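# Flip a clear plastic sheet across an open card holder

## Task

An open card holder lies on the table. On the half that carries the strap, a clear plastic sheet rests on top of the pages and is attached at the spine the way a page is. Turn that sheet over the spine so it ends up on the opposite half, lying flat and fully spread. The card holder must stay open and flat on the table. Lifting any stack of pages steeply, alone or together with the whole holder, counts as failure. All items must settle shortly after you stop, and nothing may depend on the robot to stay where it is. Finally, open the grippers and pull the arms away.

## Robot and tools

Robot: two arms, left_arm and right_arm, each ending in a parallel two-finger gripper. Both report poses in one shared scene frame with its origin on the table top midway between the arms. +z is up, +x points out over the table, and left_arm sits on the +y side. The names left and right refer to the arms only, not to sides of any picture. Base positions: left_arm (-0.003, +0.238, 0) m, right_arm (-0.024, -0.354, 0) m, each turned slightly about z.

Gripper axes: the fingers point along the gripper's own +z and close along its own y. The reported end_effector_position is the point between the finger pads, about 1 cm short of the fingertips. Printed positions can be off, more so at long reach. Arms often finish a centimetre or more below the commanded height.

execute_actions(actions): a list of actions. Each action is a table of at most 15 rows, and each row runs for one control step of 1/30 s. If there are fewer than 15 rows, the last row repeats to fill the action, so one action lasts 0.5 s. Each row holds 14 numbers in [-1, 1]: dx, dy, dz, rx, ry, rz, opening for left_arm, then the same seven for right_arm. Both arms always appear. dx..rz are offsets, not a pose. They are expressed in that gripper's own axes and measured from the gripper's pose at the start of the action; every row refers back to that start, not to the previous row. For the first action of a call, the start is the last pose a result printed. Scale: 1.0 equals 0.6 m of travel or 180 degrees of turn. rx, ry, rz together form one rotation vector. Opening is absolute, not an offset: +1 is fully open (0.094 m) and -1 is closed. An empty list just returns the current state and images.

Each control step limits the commanded pose to within 70 mm and 16 degrees of the measured pose. A far target therefore takes several actions, and you have to keep sending the remainder. If the controller can't satisfy both, position wins over orientation. Zero offsets can let an arm slowly sink. To hold an arm still, send the correction back to the wanted pose in the first call of a reply, zeros afterwards, and keep the correct opening.

move(target, speed, blocking): target is one 14-number row in the same layout, frame and scale as above. It is an offset from the pose in the last result that showed one. Each gripper travels in a straight line, and all paths finish together after 0.5 to 10 s; any path longer than that is cut off. speed is in m/s, from 0.002 to 0.5, default 0.25; turning is capped at twice that number in rad/s. Paths do not avoid obstacles or the other arm. Faster contact hits harder, and aiming past a surface presses harder. The opening is applied at the start. The 'move:' result line gives the ending (done, off_target, moving, held, fault), any limits (paced = target clipped, held = steps blocked), and each gripper's distance from its target. With blocking=false the call returns after 0.5 s while motion continues. Until a result shows the move has ended, actions and other moves are refused, so call wait or stop first.

wait(seconds): 0 to 10 s; the arms hold their last command, and a running move continues. stop(): brakes a running move, which needs room to slow down. zoom_image(camera, region): returns an enlarged crop of cam_high, cam_low, cam_left_wrist or cam_right_wrist. region is [x0, y0, x1, y1] in pixels, at most 504x504, with origin at the top-left. read_manual(section="licences") returns only licence text. finished_scene(scene): ends the scene after the last command has been held, and reports success.

Result lines: a state line per arm with position in metres and quat_wxyz. 'Hand target' is the pose the controller is currently driving toward. grip_measured is the finger opening on the command scale; to hold something, command about 0.03 below it. Parts thinner than about 2 mm get less grip force. There are also joint positions and torques, and step readings with HELD marks where an arm's row was held back. 'pose unreachable' means the clearance check altered or blocked a command. FAULT and MOTOR HOT lines report stops and heating; at 90 °C the arm halts for 10 s, and at 100 °C it goes limp.

Joint ranges (rad): waist -2.618 to 3.054, shoulder 0 to 3.142, elbow 0 to 3.142, wrist pitch and yaw ±1.571, wrist roll ±2.094.

Avoid: lifting page stacks or the holder steeply, knocking rigid items off the table, the arms colliding or pressing hard on each other, slamming into things, and leaving the sheet held up by a gripper. Before finishing, open the gripper and move both arms clear so the scene can settle.

Each tool is called after "Emit:" by a JSON object that holds its "api" and its "payload", one argument or row to a line.

## Session

Emit:
{"api": "execute_actions", "payload": {
  "actions": []
}}

Scene clock: 0.00 s.
left_arm: end_effector_position=(+0.3742, +0.2994, +0.4104) grip_measured=+1.000 end_effector_quat_wxyz=(+0.709, -0.054, +0.701, +0.054) | right_arm: end_effector_position=(+0.3559, -0.3170, +0.4101) grip_measured=+1.000 end_effector_quat_wxyz=(+0.710, -0.026, +0.702, +0.037)
Joint positions: left_arm=[ 0.014  1.052  1.052  0.01   0.01  -0.001  0.094] | right_arm=[0.014 1.048 1.047 0.013 0.007 0.015 0.094]
Joint velocities: left_arm=[ 0.007 -0.012  0.007 -0.022 -0.022 -0.037  0.   ] | right_arm=[ 0.022 -0.002 -0.007 -0.037 -0.007 -0.022  0.   ]
Joint torques (N m, as the arm reports them, + toward a larger angle): no reading
Hand target (left_arm): +0.371, +0.299, +0.421; +0.718, -0.054, +0.692, +0.055
Hand target (right_arm): +0.354, -0.317, +0.409; +0.707, -0.026, +0.706, +0.037

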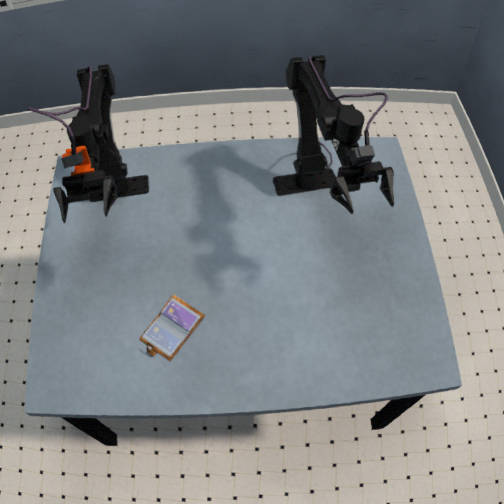

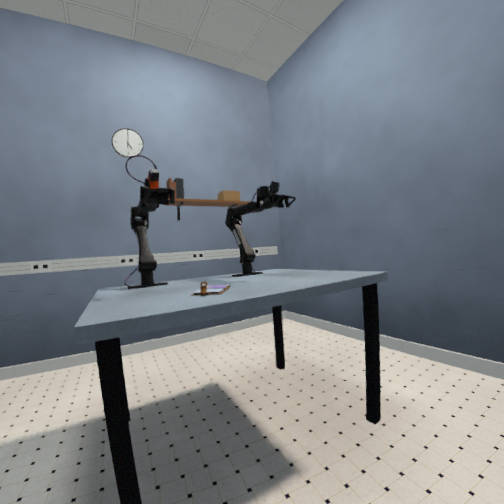

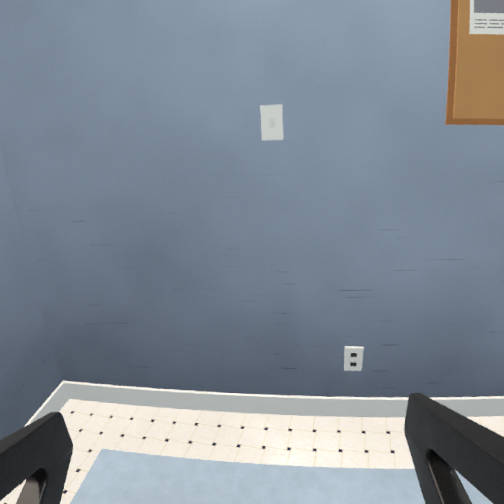

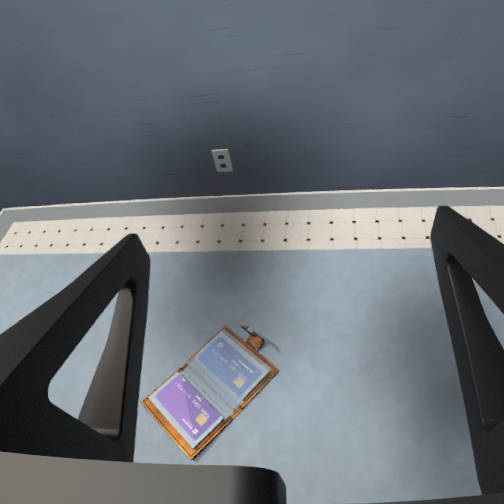

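Emit:
{"api": "move", "payload": {
  "target": [0,0,0,0,0,0,1, 0.18,0.16,0.07,0,0.5,0,1]
}}

Emit:
{"api": "zoom_image", "payload": {
  "camera": "cam_high",
  "region": [100,260,260,400]
}}

Scene clock: 17.33 s.
left_arm: end_effector_position=(+0.3742, +0.2994, +0.4104) grip_measured=+1.000 end_effector_quat_wxyz=(+0.709, -0.054, +0.701, +0.054) | right_arm: end_effector_position=(+0.3923, -0.2212, +0.3034) grip_measured=+1.000 end_effector_quat_wxyz=(+0.239, -0.040, +0.969, +0.048)
Joint positions: left_arm=[ 0.014  1.052  1.052  0.01   0.01  -0.001  0.094] | right_arm=[ 0.238  1.988  2.448 -1.54   0.04   0.23   0.094]
Joint velocities: left_arm=[-0.017 -0.007  0.002 -0.081 -0.051  0.007  0.   ] | right_arm=[-0.007  0.002 -0.007 -0.022 -0.037 -0.051  0.   ]
Joint torques (N m, as the arm reports them, + toward a larger angle): left_arm=[ 0.04 -3.28  7.78  1.43  0.02  0.  ] | right_arm=[ 0.4  -7.45  6.86  0.93 -0.06  0.03]
Hand target (left_arm): +0.374, +0.299, +0.410; +0.709, -0.054, +0.701, +0.054
Hand target (right_arm): +0.391, -0.217, +0.300; +0.229, -0.041, +0.971, +0.052
Off the commanded pose (left_arm): 0.000 m, 0 deg.
Off the commanded pose (right_arm): 0.006 m, 27 deg; orientation clipped at the last step of the last action.
joint sent to its limit (right arm) — the command would take joint 4 (wrist pitch) past its lower limit, so that joint was sent only as far as its limit.
move: off_target (right_arm); limits=paced

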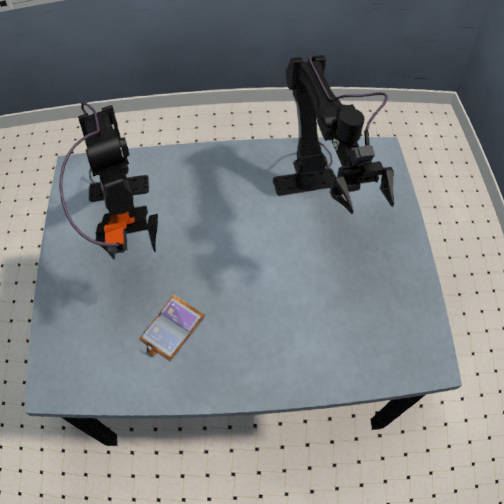

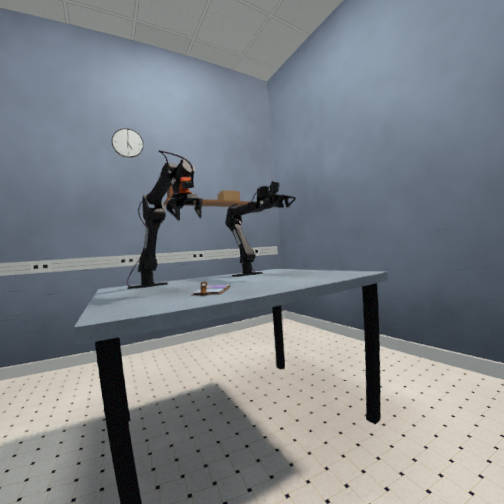

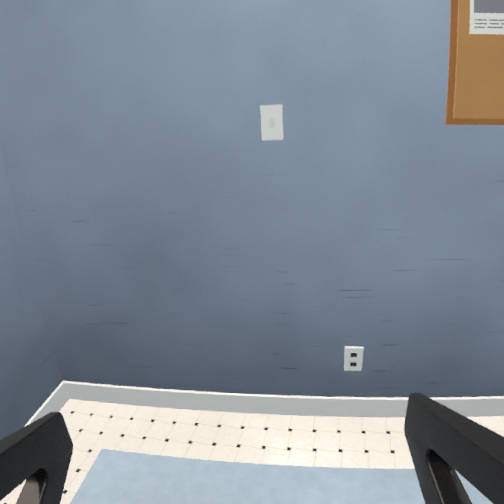

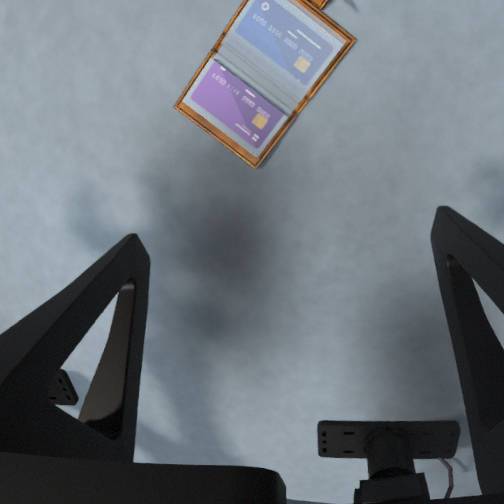

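Region (100, 260, 260, 400) of cam_high's 504x504 image, scaled by 3.150, with more detail than that image has; it fills the top 441 rows of this view, and the rest is white.

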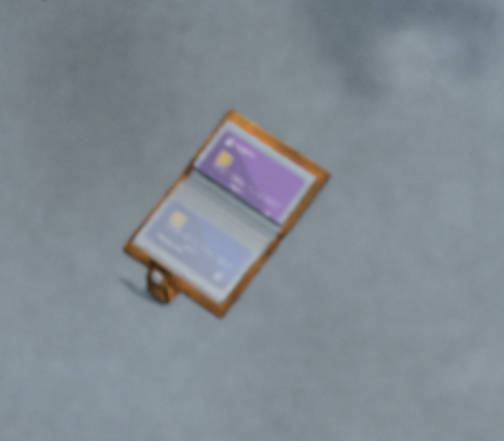

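Emit:
{"api": "move", "payload": {
  "target": [0,0,0,0,0,0,1, 0.024,0,0.327,0,0.15,0,1]
}}

Scene clock: 31.13 s.
left_arm: end_effector_position=(+0.3742, +0.2994, +0.4104) grip_measured=+1.000 end_effector_quat_wxyz=(+0.709, -0.054, +0.701, +0.054) | right_arm: end_effector_position=(+0.4657, -0.1963, +0.1167) grip_measured=+1.000 end_effector_quat_wxyz=(+0.076, -0.049, +0.995, +0.047)
Joint positions: left_arm=[ 0.014  1.052  1.052  0.01   0.01  -0.001  0.094] | right_arm=[ 0.207  2.548  2.695 -1.548 -0.055  0.196  0.094]
Joint velocities: left_arm=[-0.002 -0.012  0.002 -0.007  0.037  0.007  0.   ] | right_arm=[-0.002  0.002 -0.007 -0.022  0.037  0.007  0.   ]
Joint torques (N m, as the arm reports them, + toward a larger angle): left_arm=[ 0.01 -3.29  7.77  1.42  0.01  0.  ] | right_arm=[ -0.93 -12.78   7.24   0.39  -0.11  -0.1 ]
Hand target (left_arm): +0.374, +0.299, +0.410; +0.709, -0.054, +0.701, +0.054
Hand target (right_arm): +0.467, -0.200, +0.121; +0.079, -0.048, +0.994, +0.051
Off the commanded pose (left_arm): 0.000 m, 0 deg.
Off the commanded pose (right_arm): 0.009 m, 8 deg.
joint sent to its limit (right arm) — the command would take joint 4 (wrist pitch) past its lower limit, so that joint was sent only as far as its limit.
move: off_target (right_arm)

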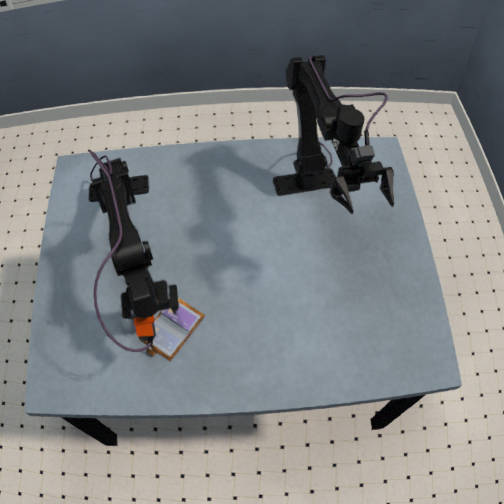

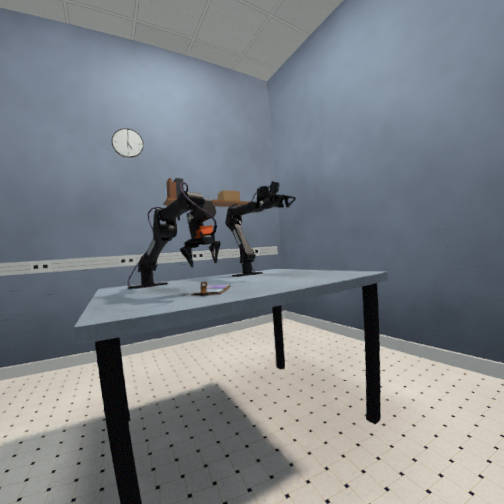

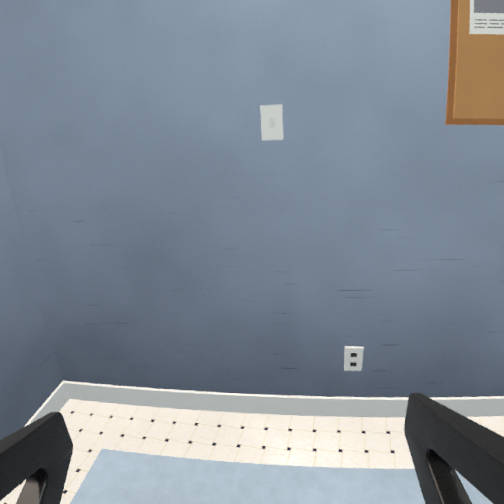

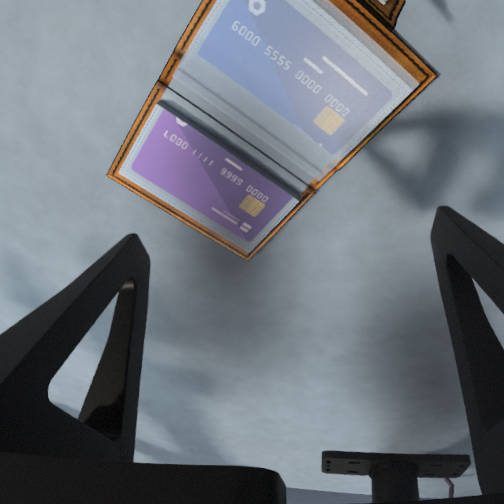

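Emit:
{"api": "move", "payload": {
  "target": [0,0,0,0,0,0,1, -0.122,0,0.128,0,0,0,1]
}}

Scene clock: 66.43 s.
left_arm: end_effector_position=(+0.3742, +0.2994, +0.4104) grip_measured=+1.000 end_effector_quat_wxyz=(+0.709, -0.054, +0.701, +0.054) | right_arm: end_effector_position=(+0.5407, -0.1750, +0.0481) grip_measured=+1.000 end_effector_quat_wxyz=(+0.158, -0.050, +0.984, +0.067)
Joint positions: left_arm=[ 0.014  1.052  1.052  0.01   0.01  -0.001  0.094] | right_arm=[ 0.205  2.795  2.851 -1.287 -0.055  0.196  0.094]
Joint velocities: left_arm=[ 0.012  0.007 -0.017 -0.007 -0.022  0.081  0.   ] | right_arm=[-0.002 -0.007  0.007  0.051 -0.007  0.051  0.   ]
Joint torques (N m, as the arm reports them, + toward a larger angle): left_arm=[ 0.01 -3.29  7.8   1.43  0.02  0.  ] | right_arm=[ -1.08 -13.97   7.41   0.9   -0.07  -0.05]
Hand target (left_arm): +0.374, +0.299, +0.410; +0.709, -0.054, +0.701, +0.054
Hand target (right_arm): +0.547, -0.181, +0.052; +0.168, -0.045, +0.982, +0.069
Off the commanded pose (left_arm): 0.000 m, 0 deg.
Off the commanded pose (right_arm): 0.012 m, 10 deg.
elbow stopped short (right arm): the move would have taken joint 3 (elbow) straighter than the controller allows; a more bent joint 3 avoids this.
move: off_target (right_arm)

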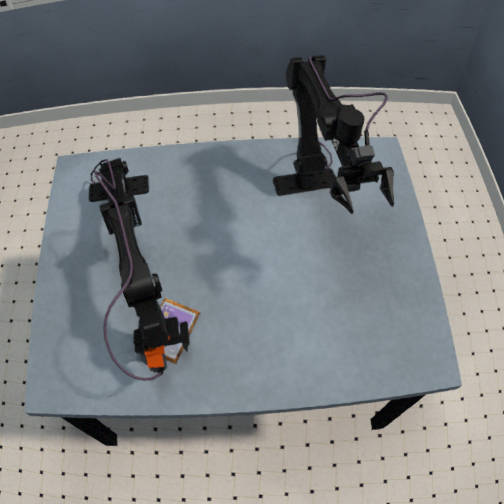

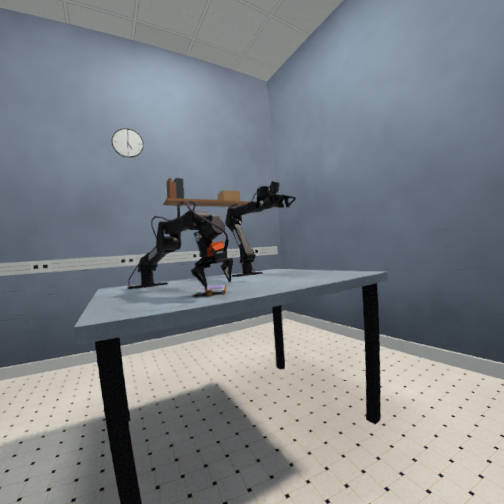

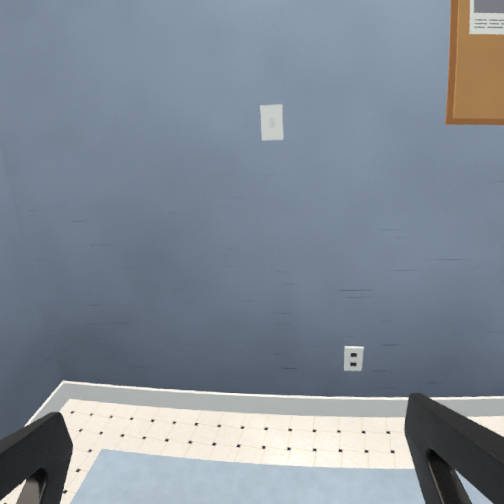

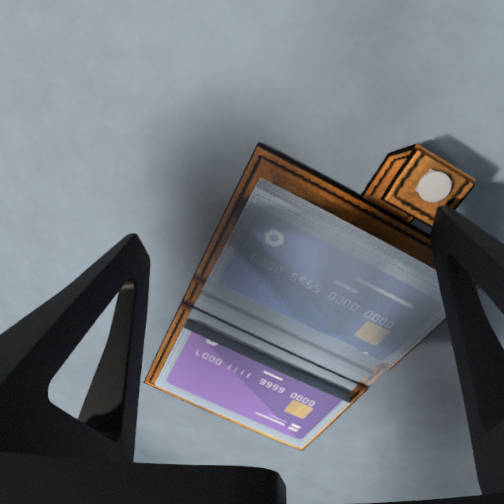

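Emit:
{"api": "move", "payload": {
  "target": [0,0,0,0,0,0,1, -0.068,-0.026,0.025,0,-0.08,0,-1]
}}

Scene clock: 89.70 s.
left_arm: end_effector_position=(+0.3742, +0.2994, +0.4104) grip_measured=+1.000 end_effector_quat_wxyz=(+0.709, -0.054, +0.701, +0.054) | right_arm: end_effector_position=(+0.5857, -0.1776, +0.0437) grip_measured=-0.997 end_effector_quat_wxyz=(+0.279, -0.043, +0.956, +0.081)
Joint positions: left_arm=[ 0.014  1.052  1.052  0.01   0.01  -0.001  0.094] | right_arm=[ 0.187  2.589  2.321 -0.714 -0.032  0.189  0.   ]
Joint velocities: left_arm=[-0.012  0.012  0.002 -0.007  0.051 -0.022  0.   ] | right_arm=[-0.012 -0.017 -0.002  0.022  0.007 -0.066 -0.   ]
Joint torques (N m, as the arm reports them, + toward a larger angle): left_arm=[ 0.02 -3.31  7.79  1.42  0.02  0.  ] | right_arm=[ -0.67 -14.91   5.84   1.24   0.06  -0.08]
Hand target (left_arm): +0.374, +0.299, +0.410; +0.709, -0.054, +0.701, +0.054
Hand target (right_arm): +0.585, -0.184, +0.046; +0.280, -0.041, +0.956, +0.075
Off the commanded pose (left_arm): 0.000 m, 0 deg.
Off the commanded pose (right_arm): 0.008 m, 1 deg.
move: done

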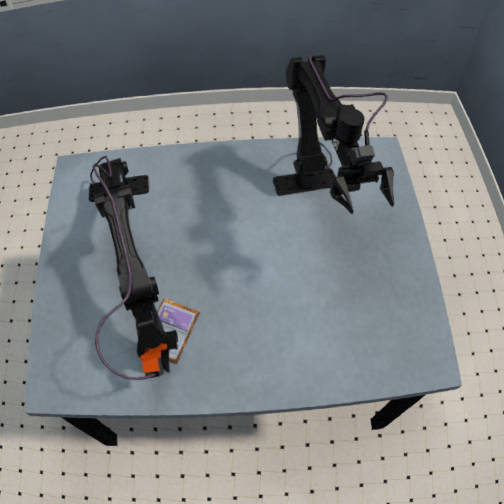

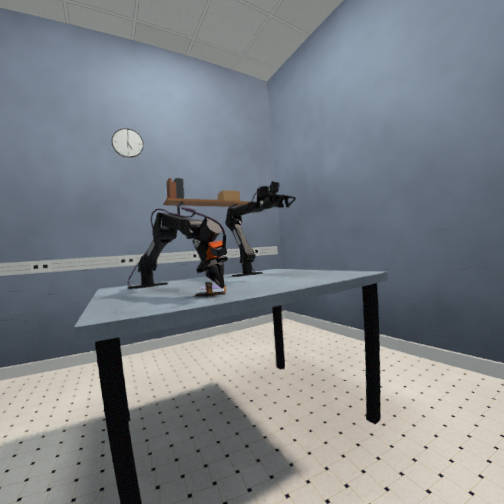

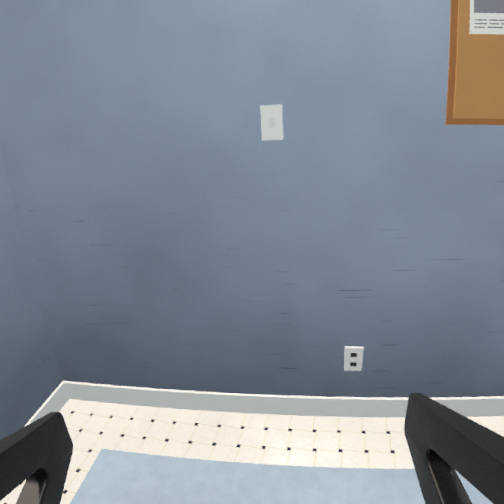

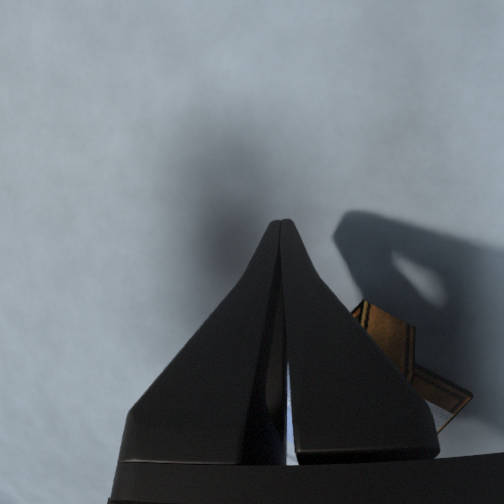

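Emit:
{"api": "move", "payload": {
  "target": [0,0,0,0,0,0,1, 0.027,-0.0065,0.042,0,0,0,-1],
  "speed": 0.1
}}

Emit:
{"api": "move", "payload": {
  "target": [0,0,0,0,0,0,1, 0.178,0.11,-0.098,0,0,0,-1],
  "speed": 0.08
}}

Scene clock: 100.17 s.
left_arm: end_effector_position=(+0.3742, +0.2994, +0.4104) grip_measured=+1.000 end_effector_quat_wxyz=(+0.709, -0.054, +0.701, +0.054) | right_arm: end_effector_position=(+0.5894, -0.1766, +0.0266) grip_measured=-0.997 end_effector_quat_wxyz=(+0.291, -0.043, +0.952, +0.084)
Joint positions: left_arm=[ 0.014  1.052  1.052  0.01   0.01  -0.001  0.094] | right_arm=[ 0.187  2.589  2.239 -0.607 -0.032  0.189  0.   ]
Joint velocities: left_arm=[-0.022  0.007 -0.002 -0.037 -0.081  0.051  0.   ] | right_arm=[-0.012 -0.002  0.002 -0.066  0.022 -0.022  0.   ]
Joint torques (N m, as the arm reports them, + toward a larger angle): left_arm=[ 0.   -3.28  7.78  1.42  0.02  0.  ] | right_arm=[ -0.1  -13.2    6.01   1.29  -0.03  -0.03]
Hand target (left_arm): +0.374, +0.299, +0.410; +0.709, -0.054, +0.701, +0.054
Hand target (right_arm): +0.585, -0.178, +0.014; +0.279, -0.043, +0.956, +0.081
Off the commanded pose (left_arm): 0.000 m, 0 deg.
Off the commanded pose (right_arm): 0.014 m, 1 deg.
move: off_target (right_arm)

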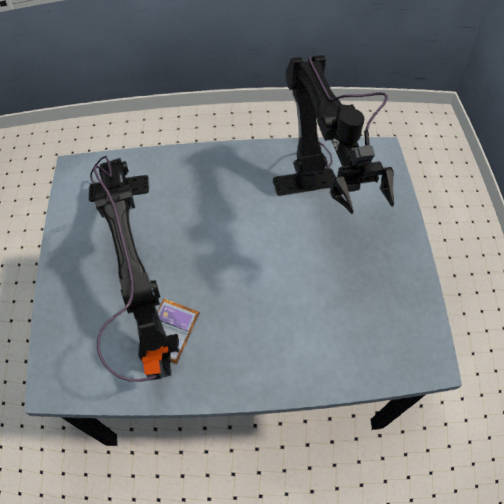

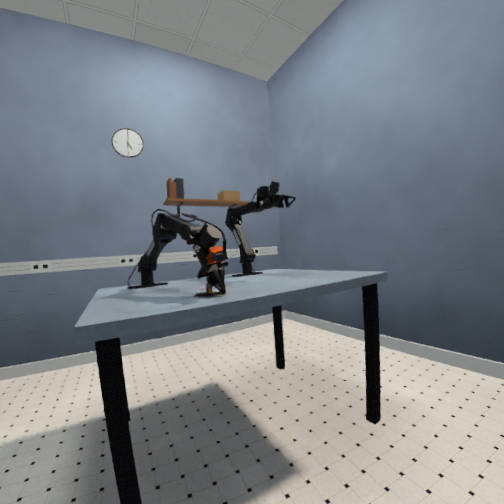

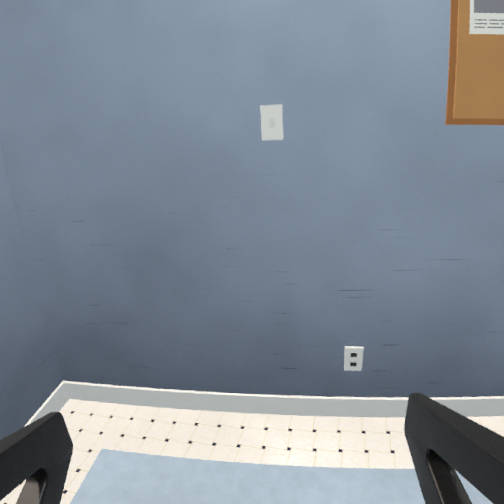

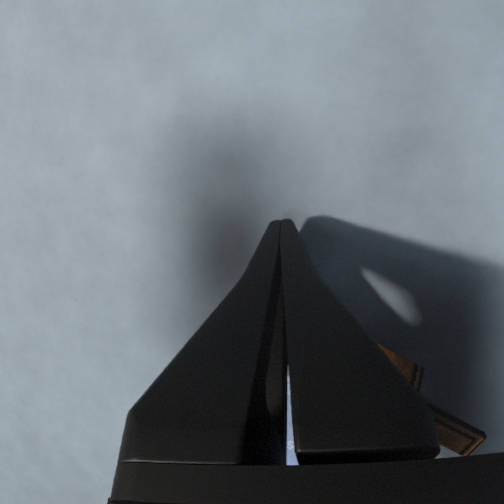

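Scene clock: 102.20 s.
left_arm: end_effector_position=(+0.3742, +0.2994, +0.4104) grip_measured=+1.000 end_effector_quat_wxyz=(+0.709, -0.054, +0.701, +0.054) | right_arm: end_effector_position=(+0.4627, -0.1279, +0.0208) grip_measured=-0.997 end_effector_quat_wxyz=(+0.288, -0.046, +0.953, +0.088)
Joint positions: left_arm=[ 0.014  1.052  1.052  0.01   0.01  -0.001  0.094] | right_arm=[ 0.369  2.17   1.469 -0.262  0.062  0.338  0.   ]
Joint velocities: left_arm=[ 0.007 -0.002 -0.007  0.022  0.007 -0.007  0.   ] | right_arm=[ 0.012 -0.002  0.022 -0.022  0.037  0.007  0.   ]
Joint torques (N m, as the arm reports them, + toward a larger angle): left_arm=[ 0.   -3.28  7.77  1.42  0.02  0.  ] | right_arm=[  0.47 -12.25   5.31   1.26   0.1    0.02]
Hand target (left_arm): +0.374, +0.299, +0.410; +0.709, -0.054, +0.701, +0.054
Hand target (right_arm): +0.460, -0.128, +0.025; +0.291, -0.043, +0.952, +0.085
Off the commanded pose (left_arm): 0.000 m, 0 deg.
Off the commanded pose (right_arm): 0.004 m, 1 deg.
move: done

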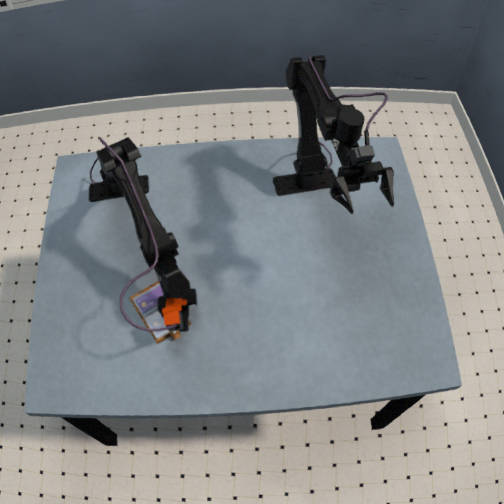

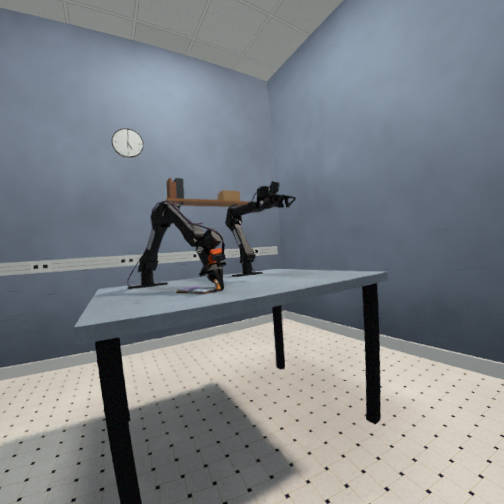

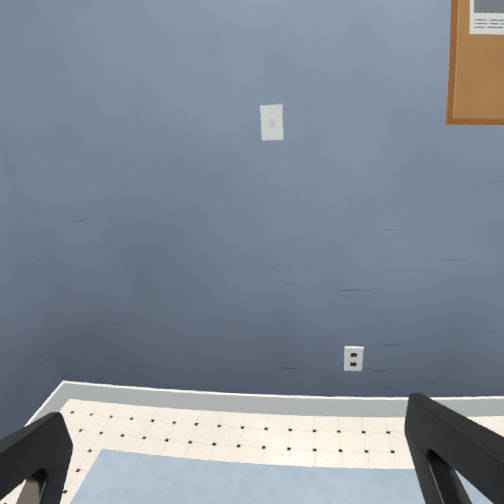

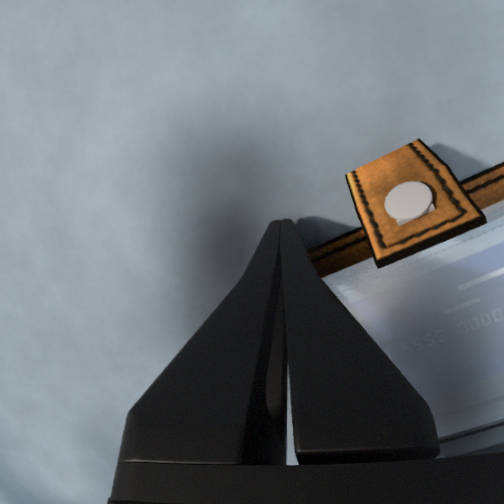

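Emit:
{"api": "move", "payload": {
  "target": [0,0,0,0,0,0,1, -0.058,-0.072,-0.174,0,0.18,0,1]
}}

Emit:
{"api": "zoom_image", "payload": {
  "camera": "cam_high",
  "region": [80,230,260,390]
}}

Scene clock: 115.83 s.
left_arm: end_effector_position=(+0.3742, +0.2994, +0.4104) grip_measured=+1.000 end_effector_quat_wxyz=(+0.709, -0.054, +0.701, +0.054) | right_arm: end_effector_position=(+0.4440, -0.1874, +0.1237) grip_measured=+0.998 end_effector_quat_wxyz=(+0.051, -0.066, +0.994, +0.072)
Joint positions: left_arm=[ 0.014  1.052  1.052  0.01   0.01  -0.001  0.094] | right_arm=[ 0.214  2.468  2.574 -1.544 -0.117  0.172  0.094]
Joint velocities: left_arm=[-0.012 -0.007  0.017 -0.022  0.007  0.007  0.   ] | right_arm=[ 0.007 -0.012  0.007  0.022 -0.022 -0.051  0.   ]
Joint torques (N m, as the arm reports them, + toward a larger angle): left_arm=[-0.01 -3.29  7.77  1.41  0.02  0.  ] | right_arm=[ -0.64 -11.13   6.93   0.3   -0.17  -0.11]
Hand target (left_arm): +0.374, +0.299, +0.410; +0.709, -0.054, +0.701, +0.054
Hand target (right_arm): +0.443, -0.189, +0.118; +0.041, -0.067, +0.994, +0.074
Off the commanded pose (left_arm): 0.000 m, 0 deg.
Off the commanded pose (right_arm): 0.005 m, 5 deg.
joint sent to its limit (right arm) — the command would take joint 4 (wrist pitch) past its lower limit, so that joint was sent only as far as its limit.
move: off_target (right_arm)

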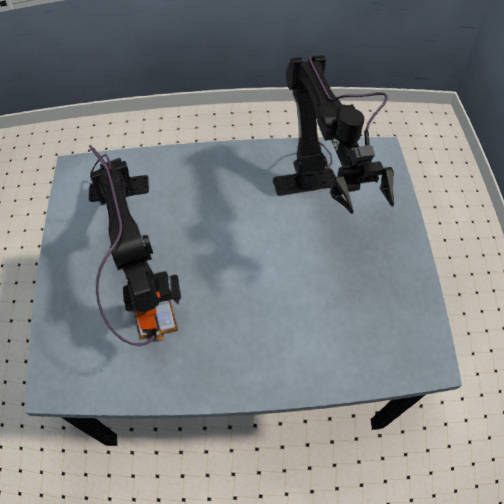

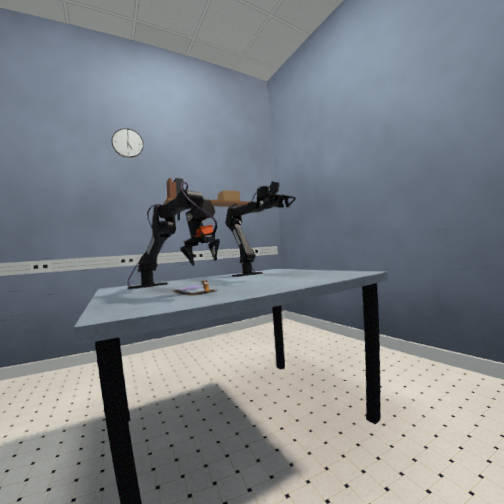

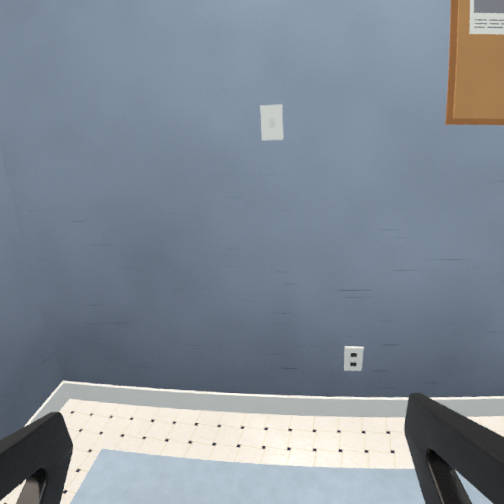

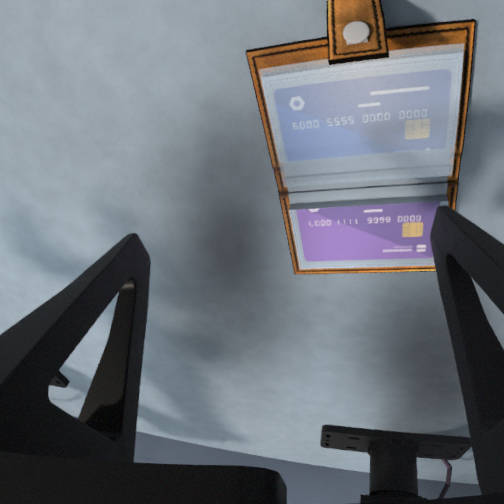

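Region (80, 230, 260, 390) of cam_high's 504x504 image, scaled by 2.800, with more detail than that image has.

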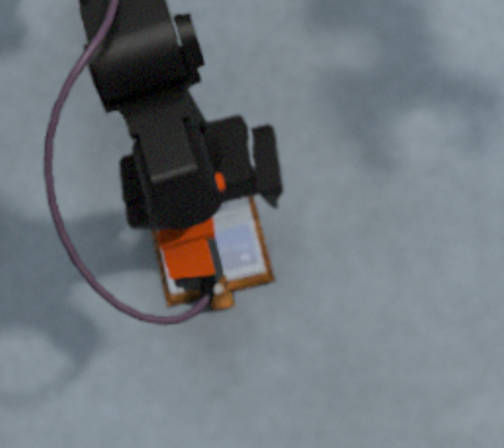

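Emit:
{"api": "move", "payload": {
  "target": [0,0,0,0,0,0,1, 0,-0.062,0.12,0,0.03,0,1]
}}

Scene clock: 126.50 s.
left_arm: end_effector_position=(+0.3742, +0.2994, +0.4104) grip_measured=+1.000 end_effector_quat_wxyz=(+0.709, -0.054, +0.701, +0.054) | right_arm: end_effector_position=(+0.4527, -0.2145, +0.0476) grip_measured=+0.998 end_effector_quat_wxyz=(-0.000, -0.066, +0.996, +0.063)
Joint positions: left_arm=[ 0.014  1.052  1.052  0.01   0.01  -0.001  0.094] | right_arm=[ 0.154  2.562  2.447 -1.435 -0.123  0.106  0.094]
Joint velocities: left_arm=[ 0.017 -0.017  0.017  0.022  0.022  0.007  0.   ] | right_arm=[ 0.017  0.017  0.002  0.037  0.007  0.022 -0.001]
Joint torques (N m, as the arm reports them, + toward a larger angle): left_arm=[ 0.01 -3.3   7.79  1.42  0.02 -0.01] | right_arm=[ -0.18 -12.79   6.32   0.28  -0.17  -0.1 ]
Hand target (left_arm): +0.374, +0.299, +0.410; +0.709, -0.054, +0.701, +0.054
Hand target (right_arm): +0.455, -0.213, +0.047; +0.004, -0.070, +0.995, +0.068
Off the commanded pose (left_arm): 0.000 m, 0 deg.
Off the commanded pose (right_arm): 0.003 m, 1 deg.
move: done

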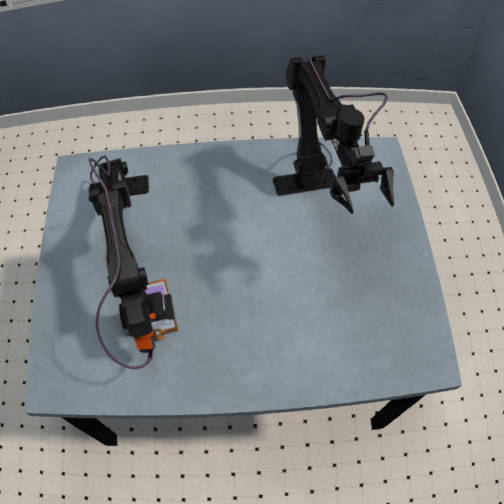

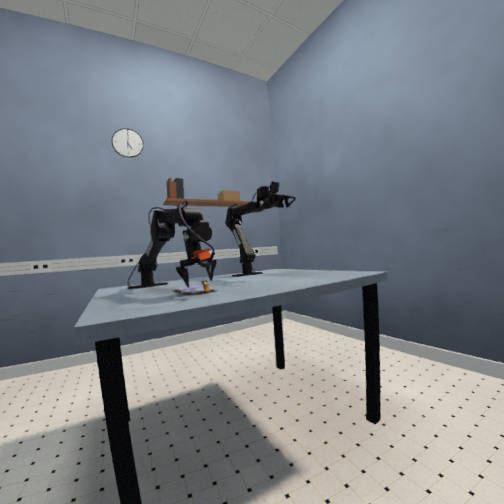

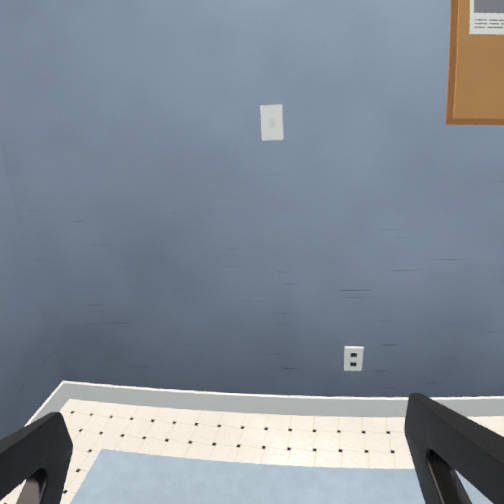

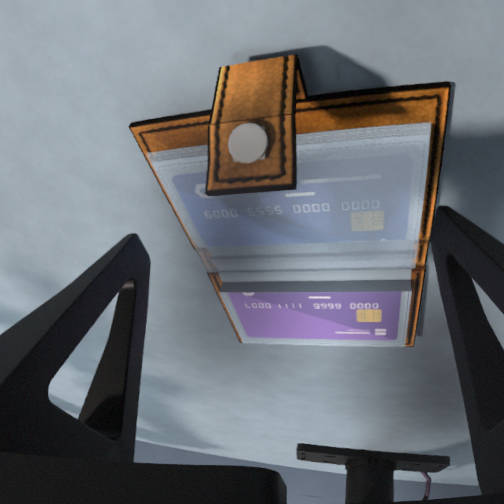

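Emit:
{"api": "move", "payload": {
  "target": [0,0,0,0,0,0,1, 0,-0.03,0,0,0,0.5,-0.15]
}}

Emit:
{"api": "move", "payload": {
  "target": [0,0,0,0,0,0,1, 0,0,0.04,0,0,0,-0.15],
  "speed": 0.05
}}

Scene clock: 138.13 s.
left_arm: end_effector_position=(+0.3742, +0.2994, +0.4104) grip_measured=+1.000 end_effector_quat_wxyz=(+0.709, -0.054, +0.701, +0.054) | right_arm: end_effector_position=(+0.4557, -0.2264, +0.0447) grip_measured=-0.148 end_effector_quat_wxyz=(-0.044, +0.650, +0.757, +0.045)
Joint positions: left_arm=[ 0.014  1.052  1.052  0.01   0.01  -0.001  0.094] | right_arm=[ 0.13   2.562  2.435 -1.426 -0.123  1.632  0.04 ]
Joint velocities: left_arm=[-0.012 -0.002 -0.022 -0.037 -0.007 -0.007  0.   ] | right_arm=[-0.007 -0.017 -0.002 -0.037  0.007  0.051 -0.001]
Joint torques (N m, as the arm reports them, + toward a larger angle): left_arm=[ 0.02 -3.3   7.76  1.43  0.01  0.01] | right_arm=[ -0.95 -13.67   4.86   0.18  -0.09   0.05]
Hand target (left_arm): +0.374, +0.299, +0.410; +0.709, -0.054, +0.701, +0.054
Hand target (right_arm): +0.455, -0.232, +0.045; -0.044, +0.657, +0.751, +0.043
Off the commanded pose (left_arm): 0.000 m, 0 deg.
Off the commanded pose (right_arm): 0.006 m, 1 deg.
move: done

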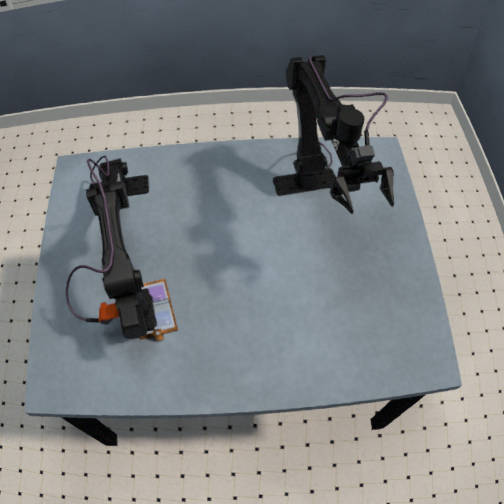

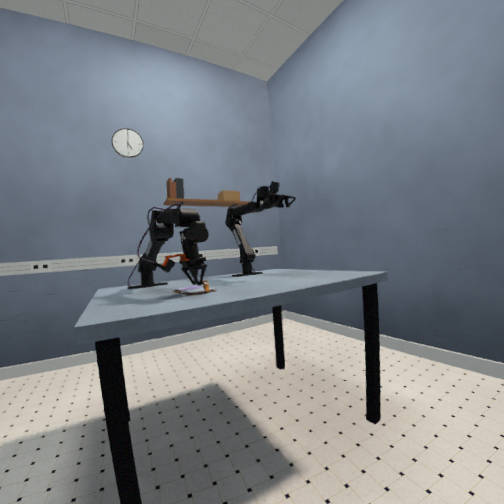

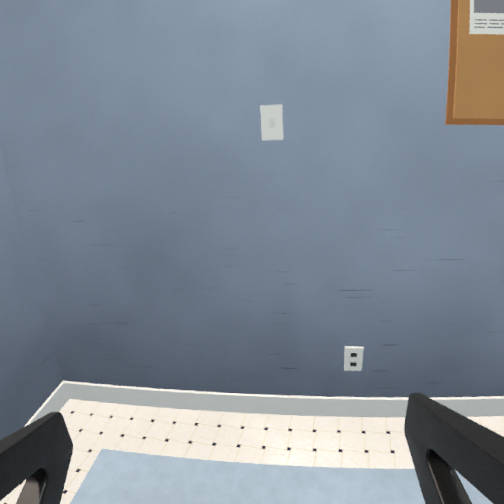

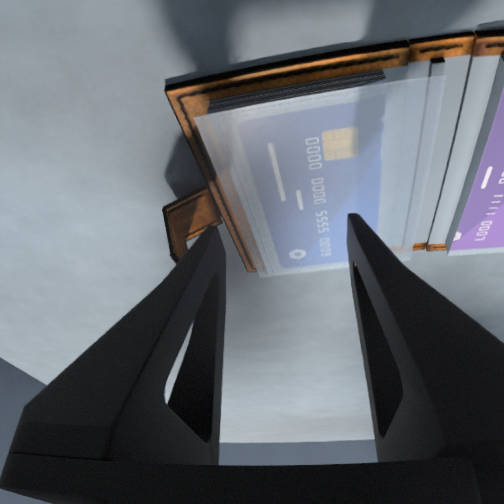

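Scene clock: 138.90 s.
left_arm: end_effector_position=(+0.3742, +0.2994, +0.4104) grip_measured=+1.000 end_effector_quat_wxyz=(+0.709, -0.054, +0.701, +0.054) | right_arm: end_effector_position=(+0.4560, -0.2262, +0.0237) grip_measured=-0.148 end_effector_quat_wxyz=(-0.045, +0.650, +0.757, +0.044)
Joint positions: left_arm=[ 0.014  1.052  1.052  0.01   0.01  -0.001  0.094] | right_arm=[ 0.13   2.558  2.345 -1.342 -0.124  1.633  0.04 ]
Joint velocities: left_arm=[-0.002  0.007  0.012 -0.037 -0.051  0.022  0.   ] | right_arm=[ 0.002 -0.012 -0.012 -0.022 -0.081  0.037 -0.   ]
Joint torques (N m, as the arm reports them, + toward a larger angle): left_arm=[ 0.01 -3.28  7.81  1.43  0.02  0.  ] | right_arm=[  0.4  -13.4    4.46   0.37  -0.09   0.03]
Hand target (left_arm): +0.374, +0.299, +0.410; +0.709, -0.054, +0.701, +0.054
Hand target (right_arm): +0.455, -0.223, +0.021; -0.044, +0.650, +0.757, +0.044
Off the commanded pose (left_arm): 0.000 m, 0 deg.
Off the commanded pose (right_arm): 0.004 m, 0 deg.
move: done

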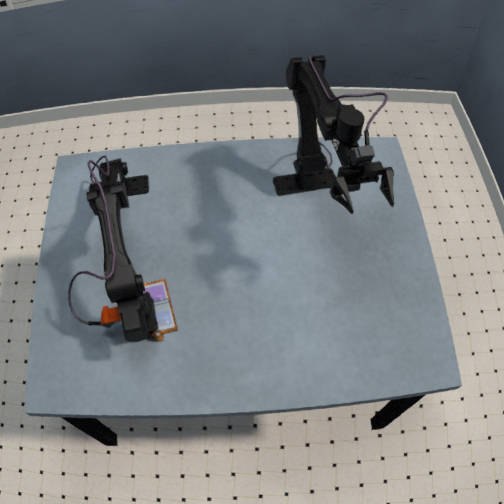

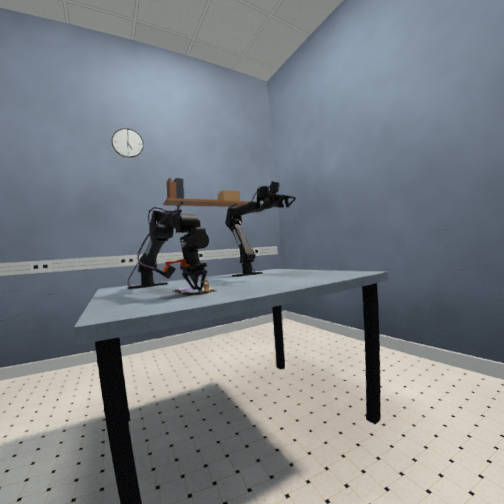

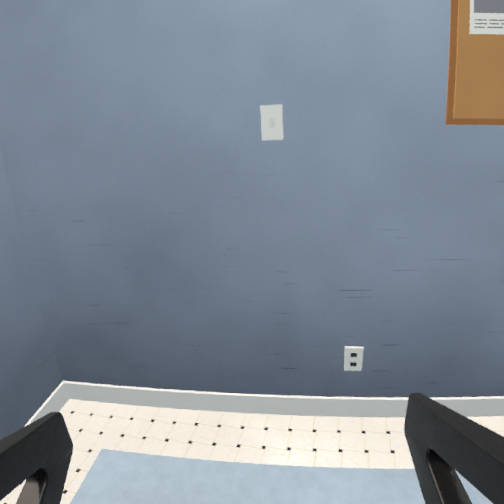

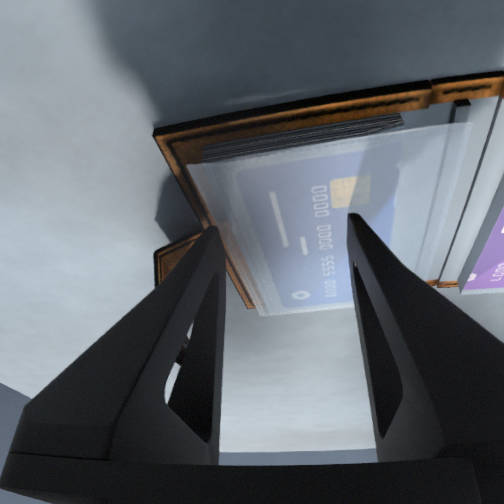

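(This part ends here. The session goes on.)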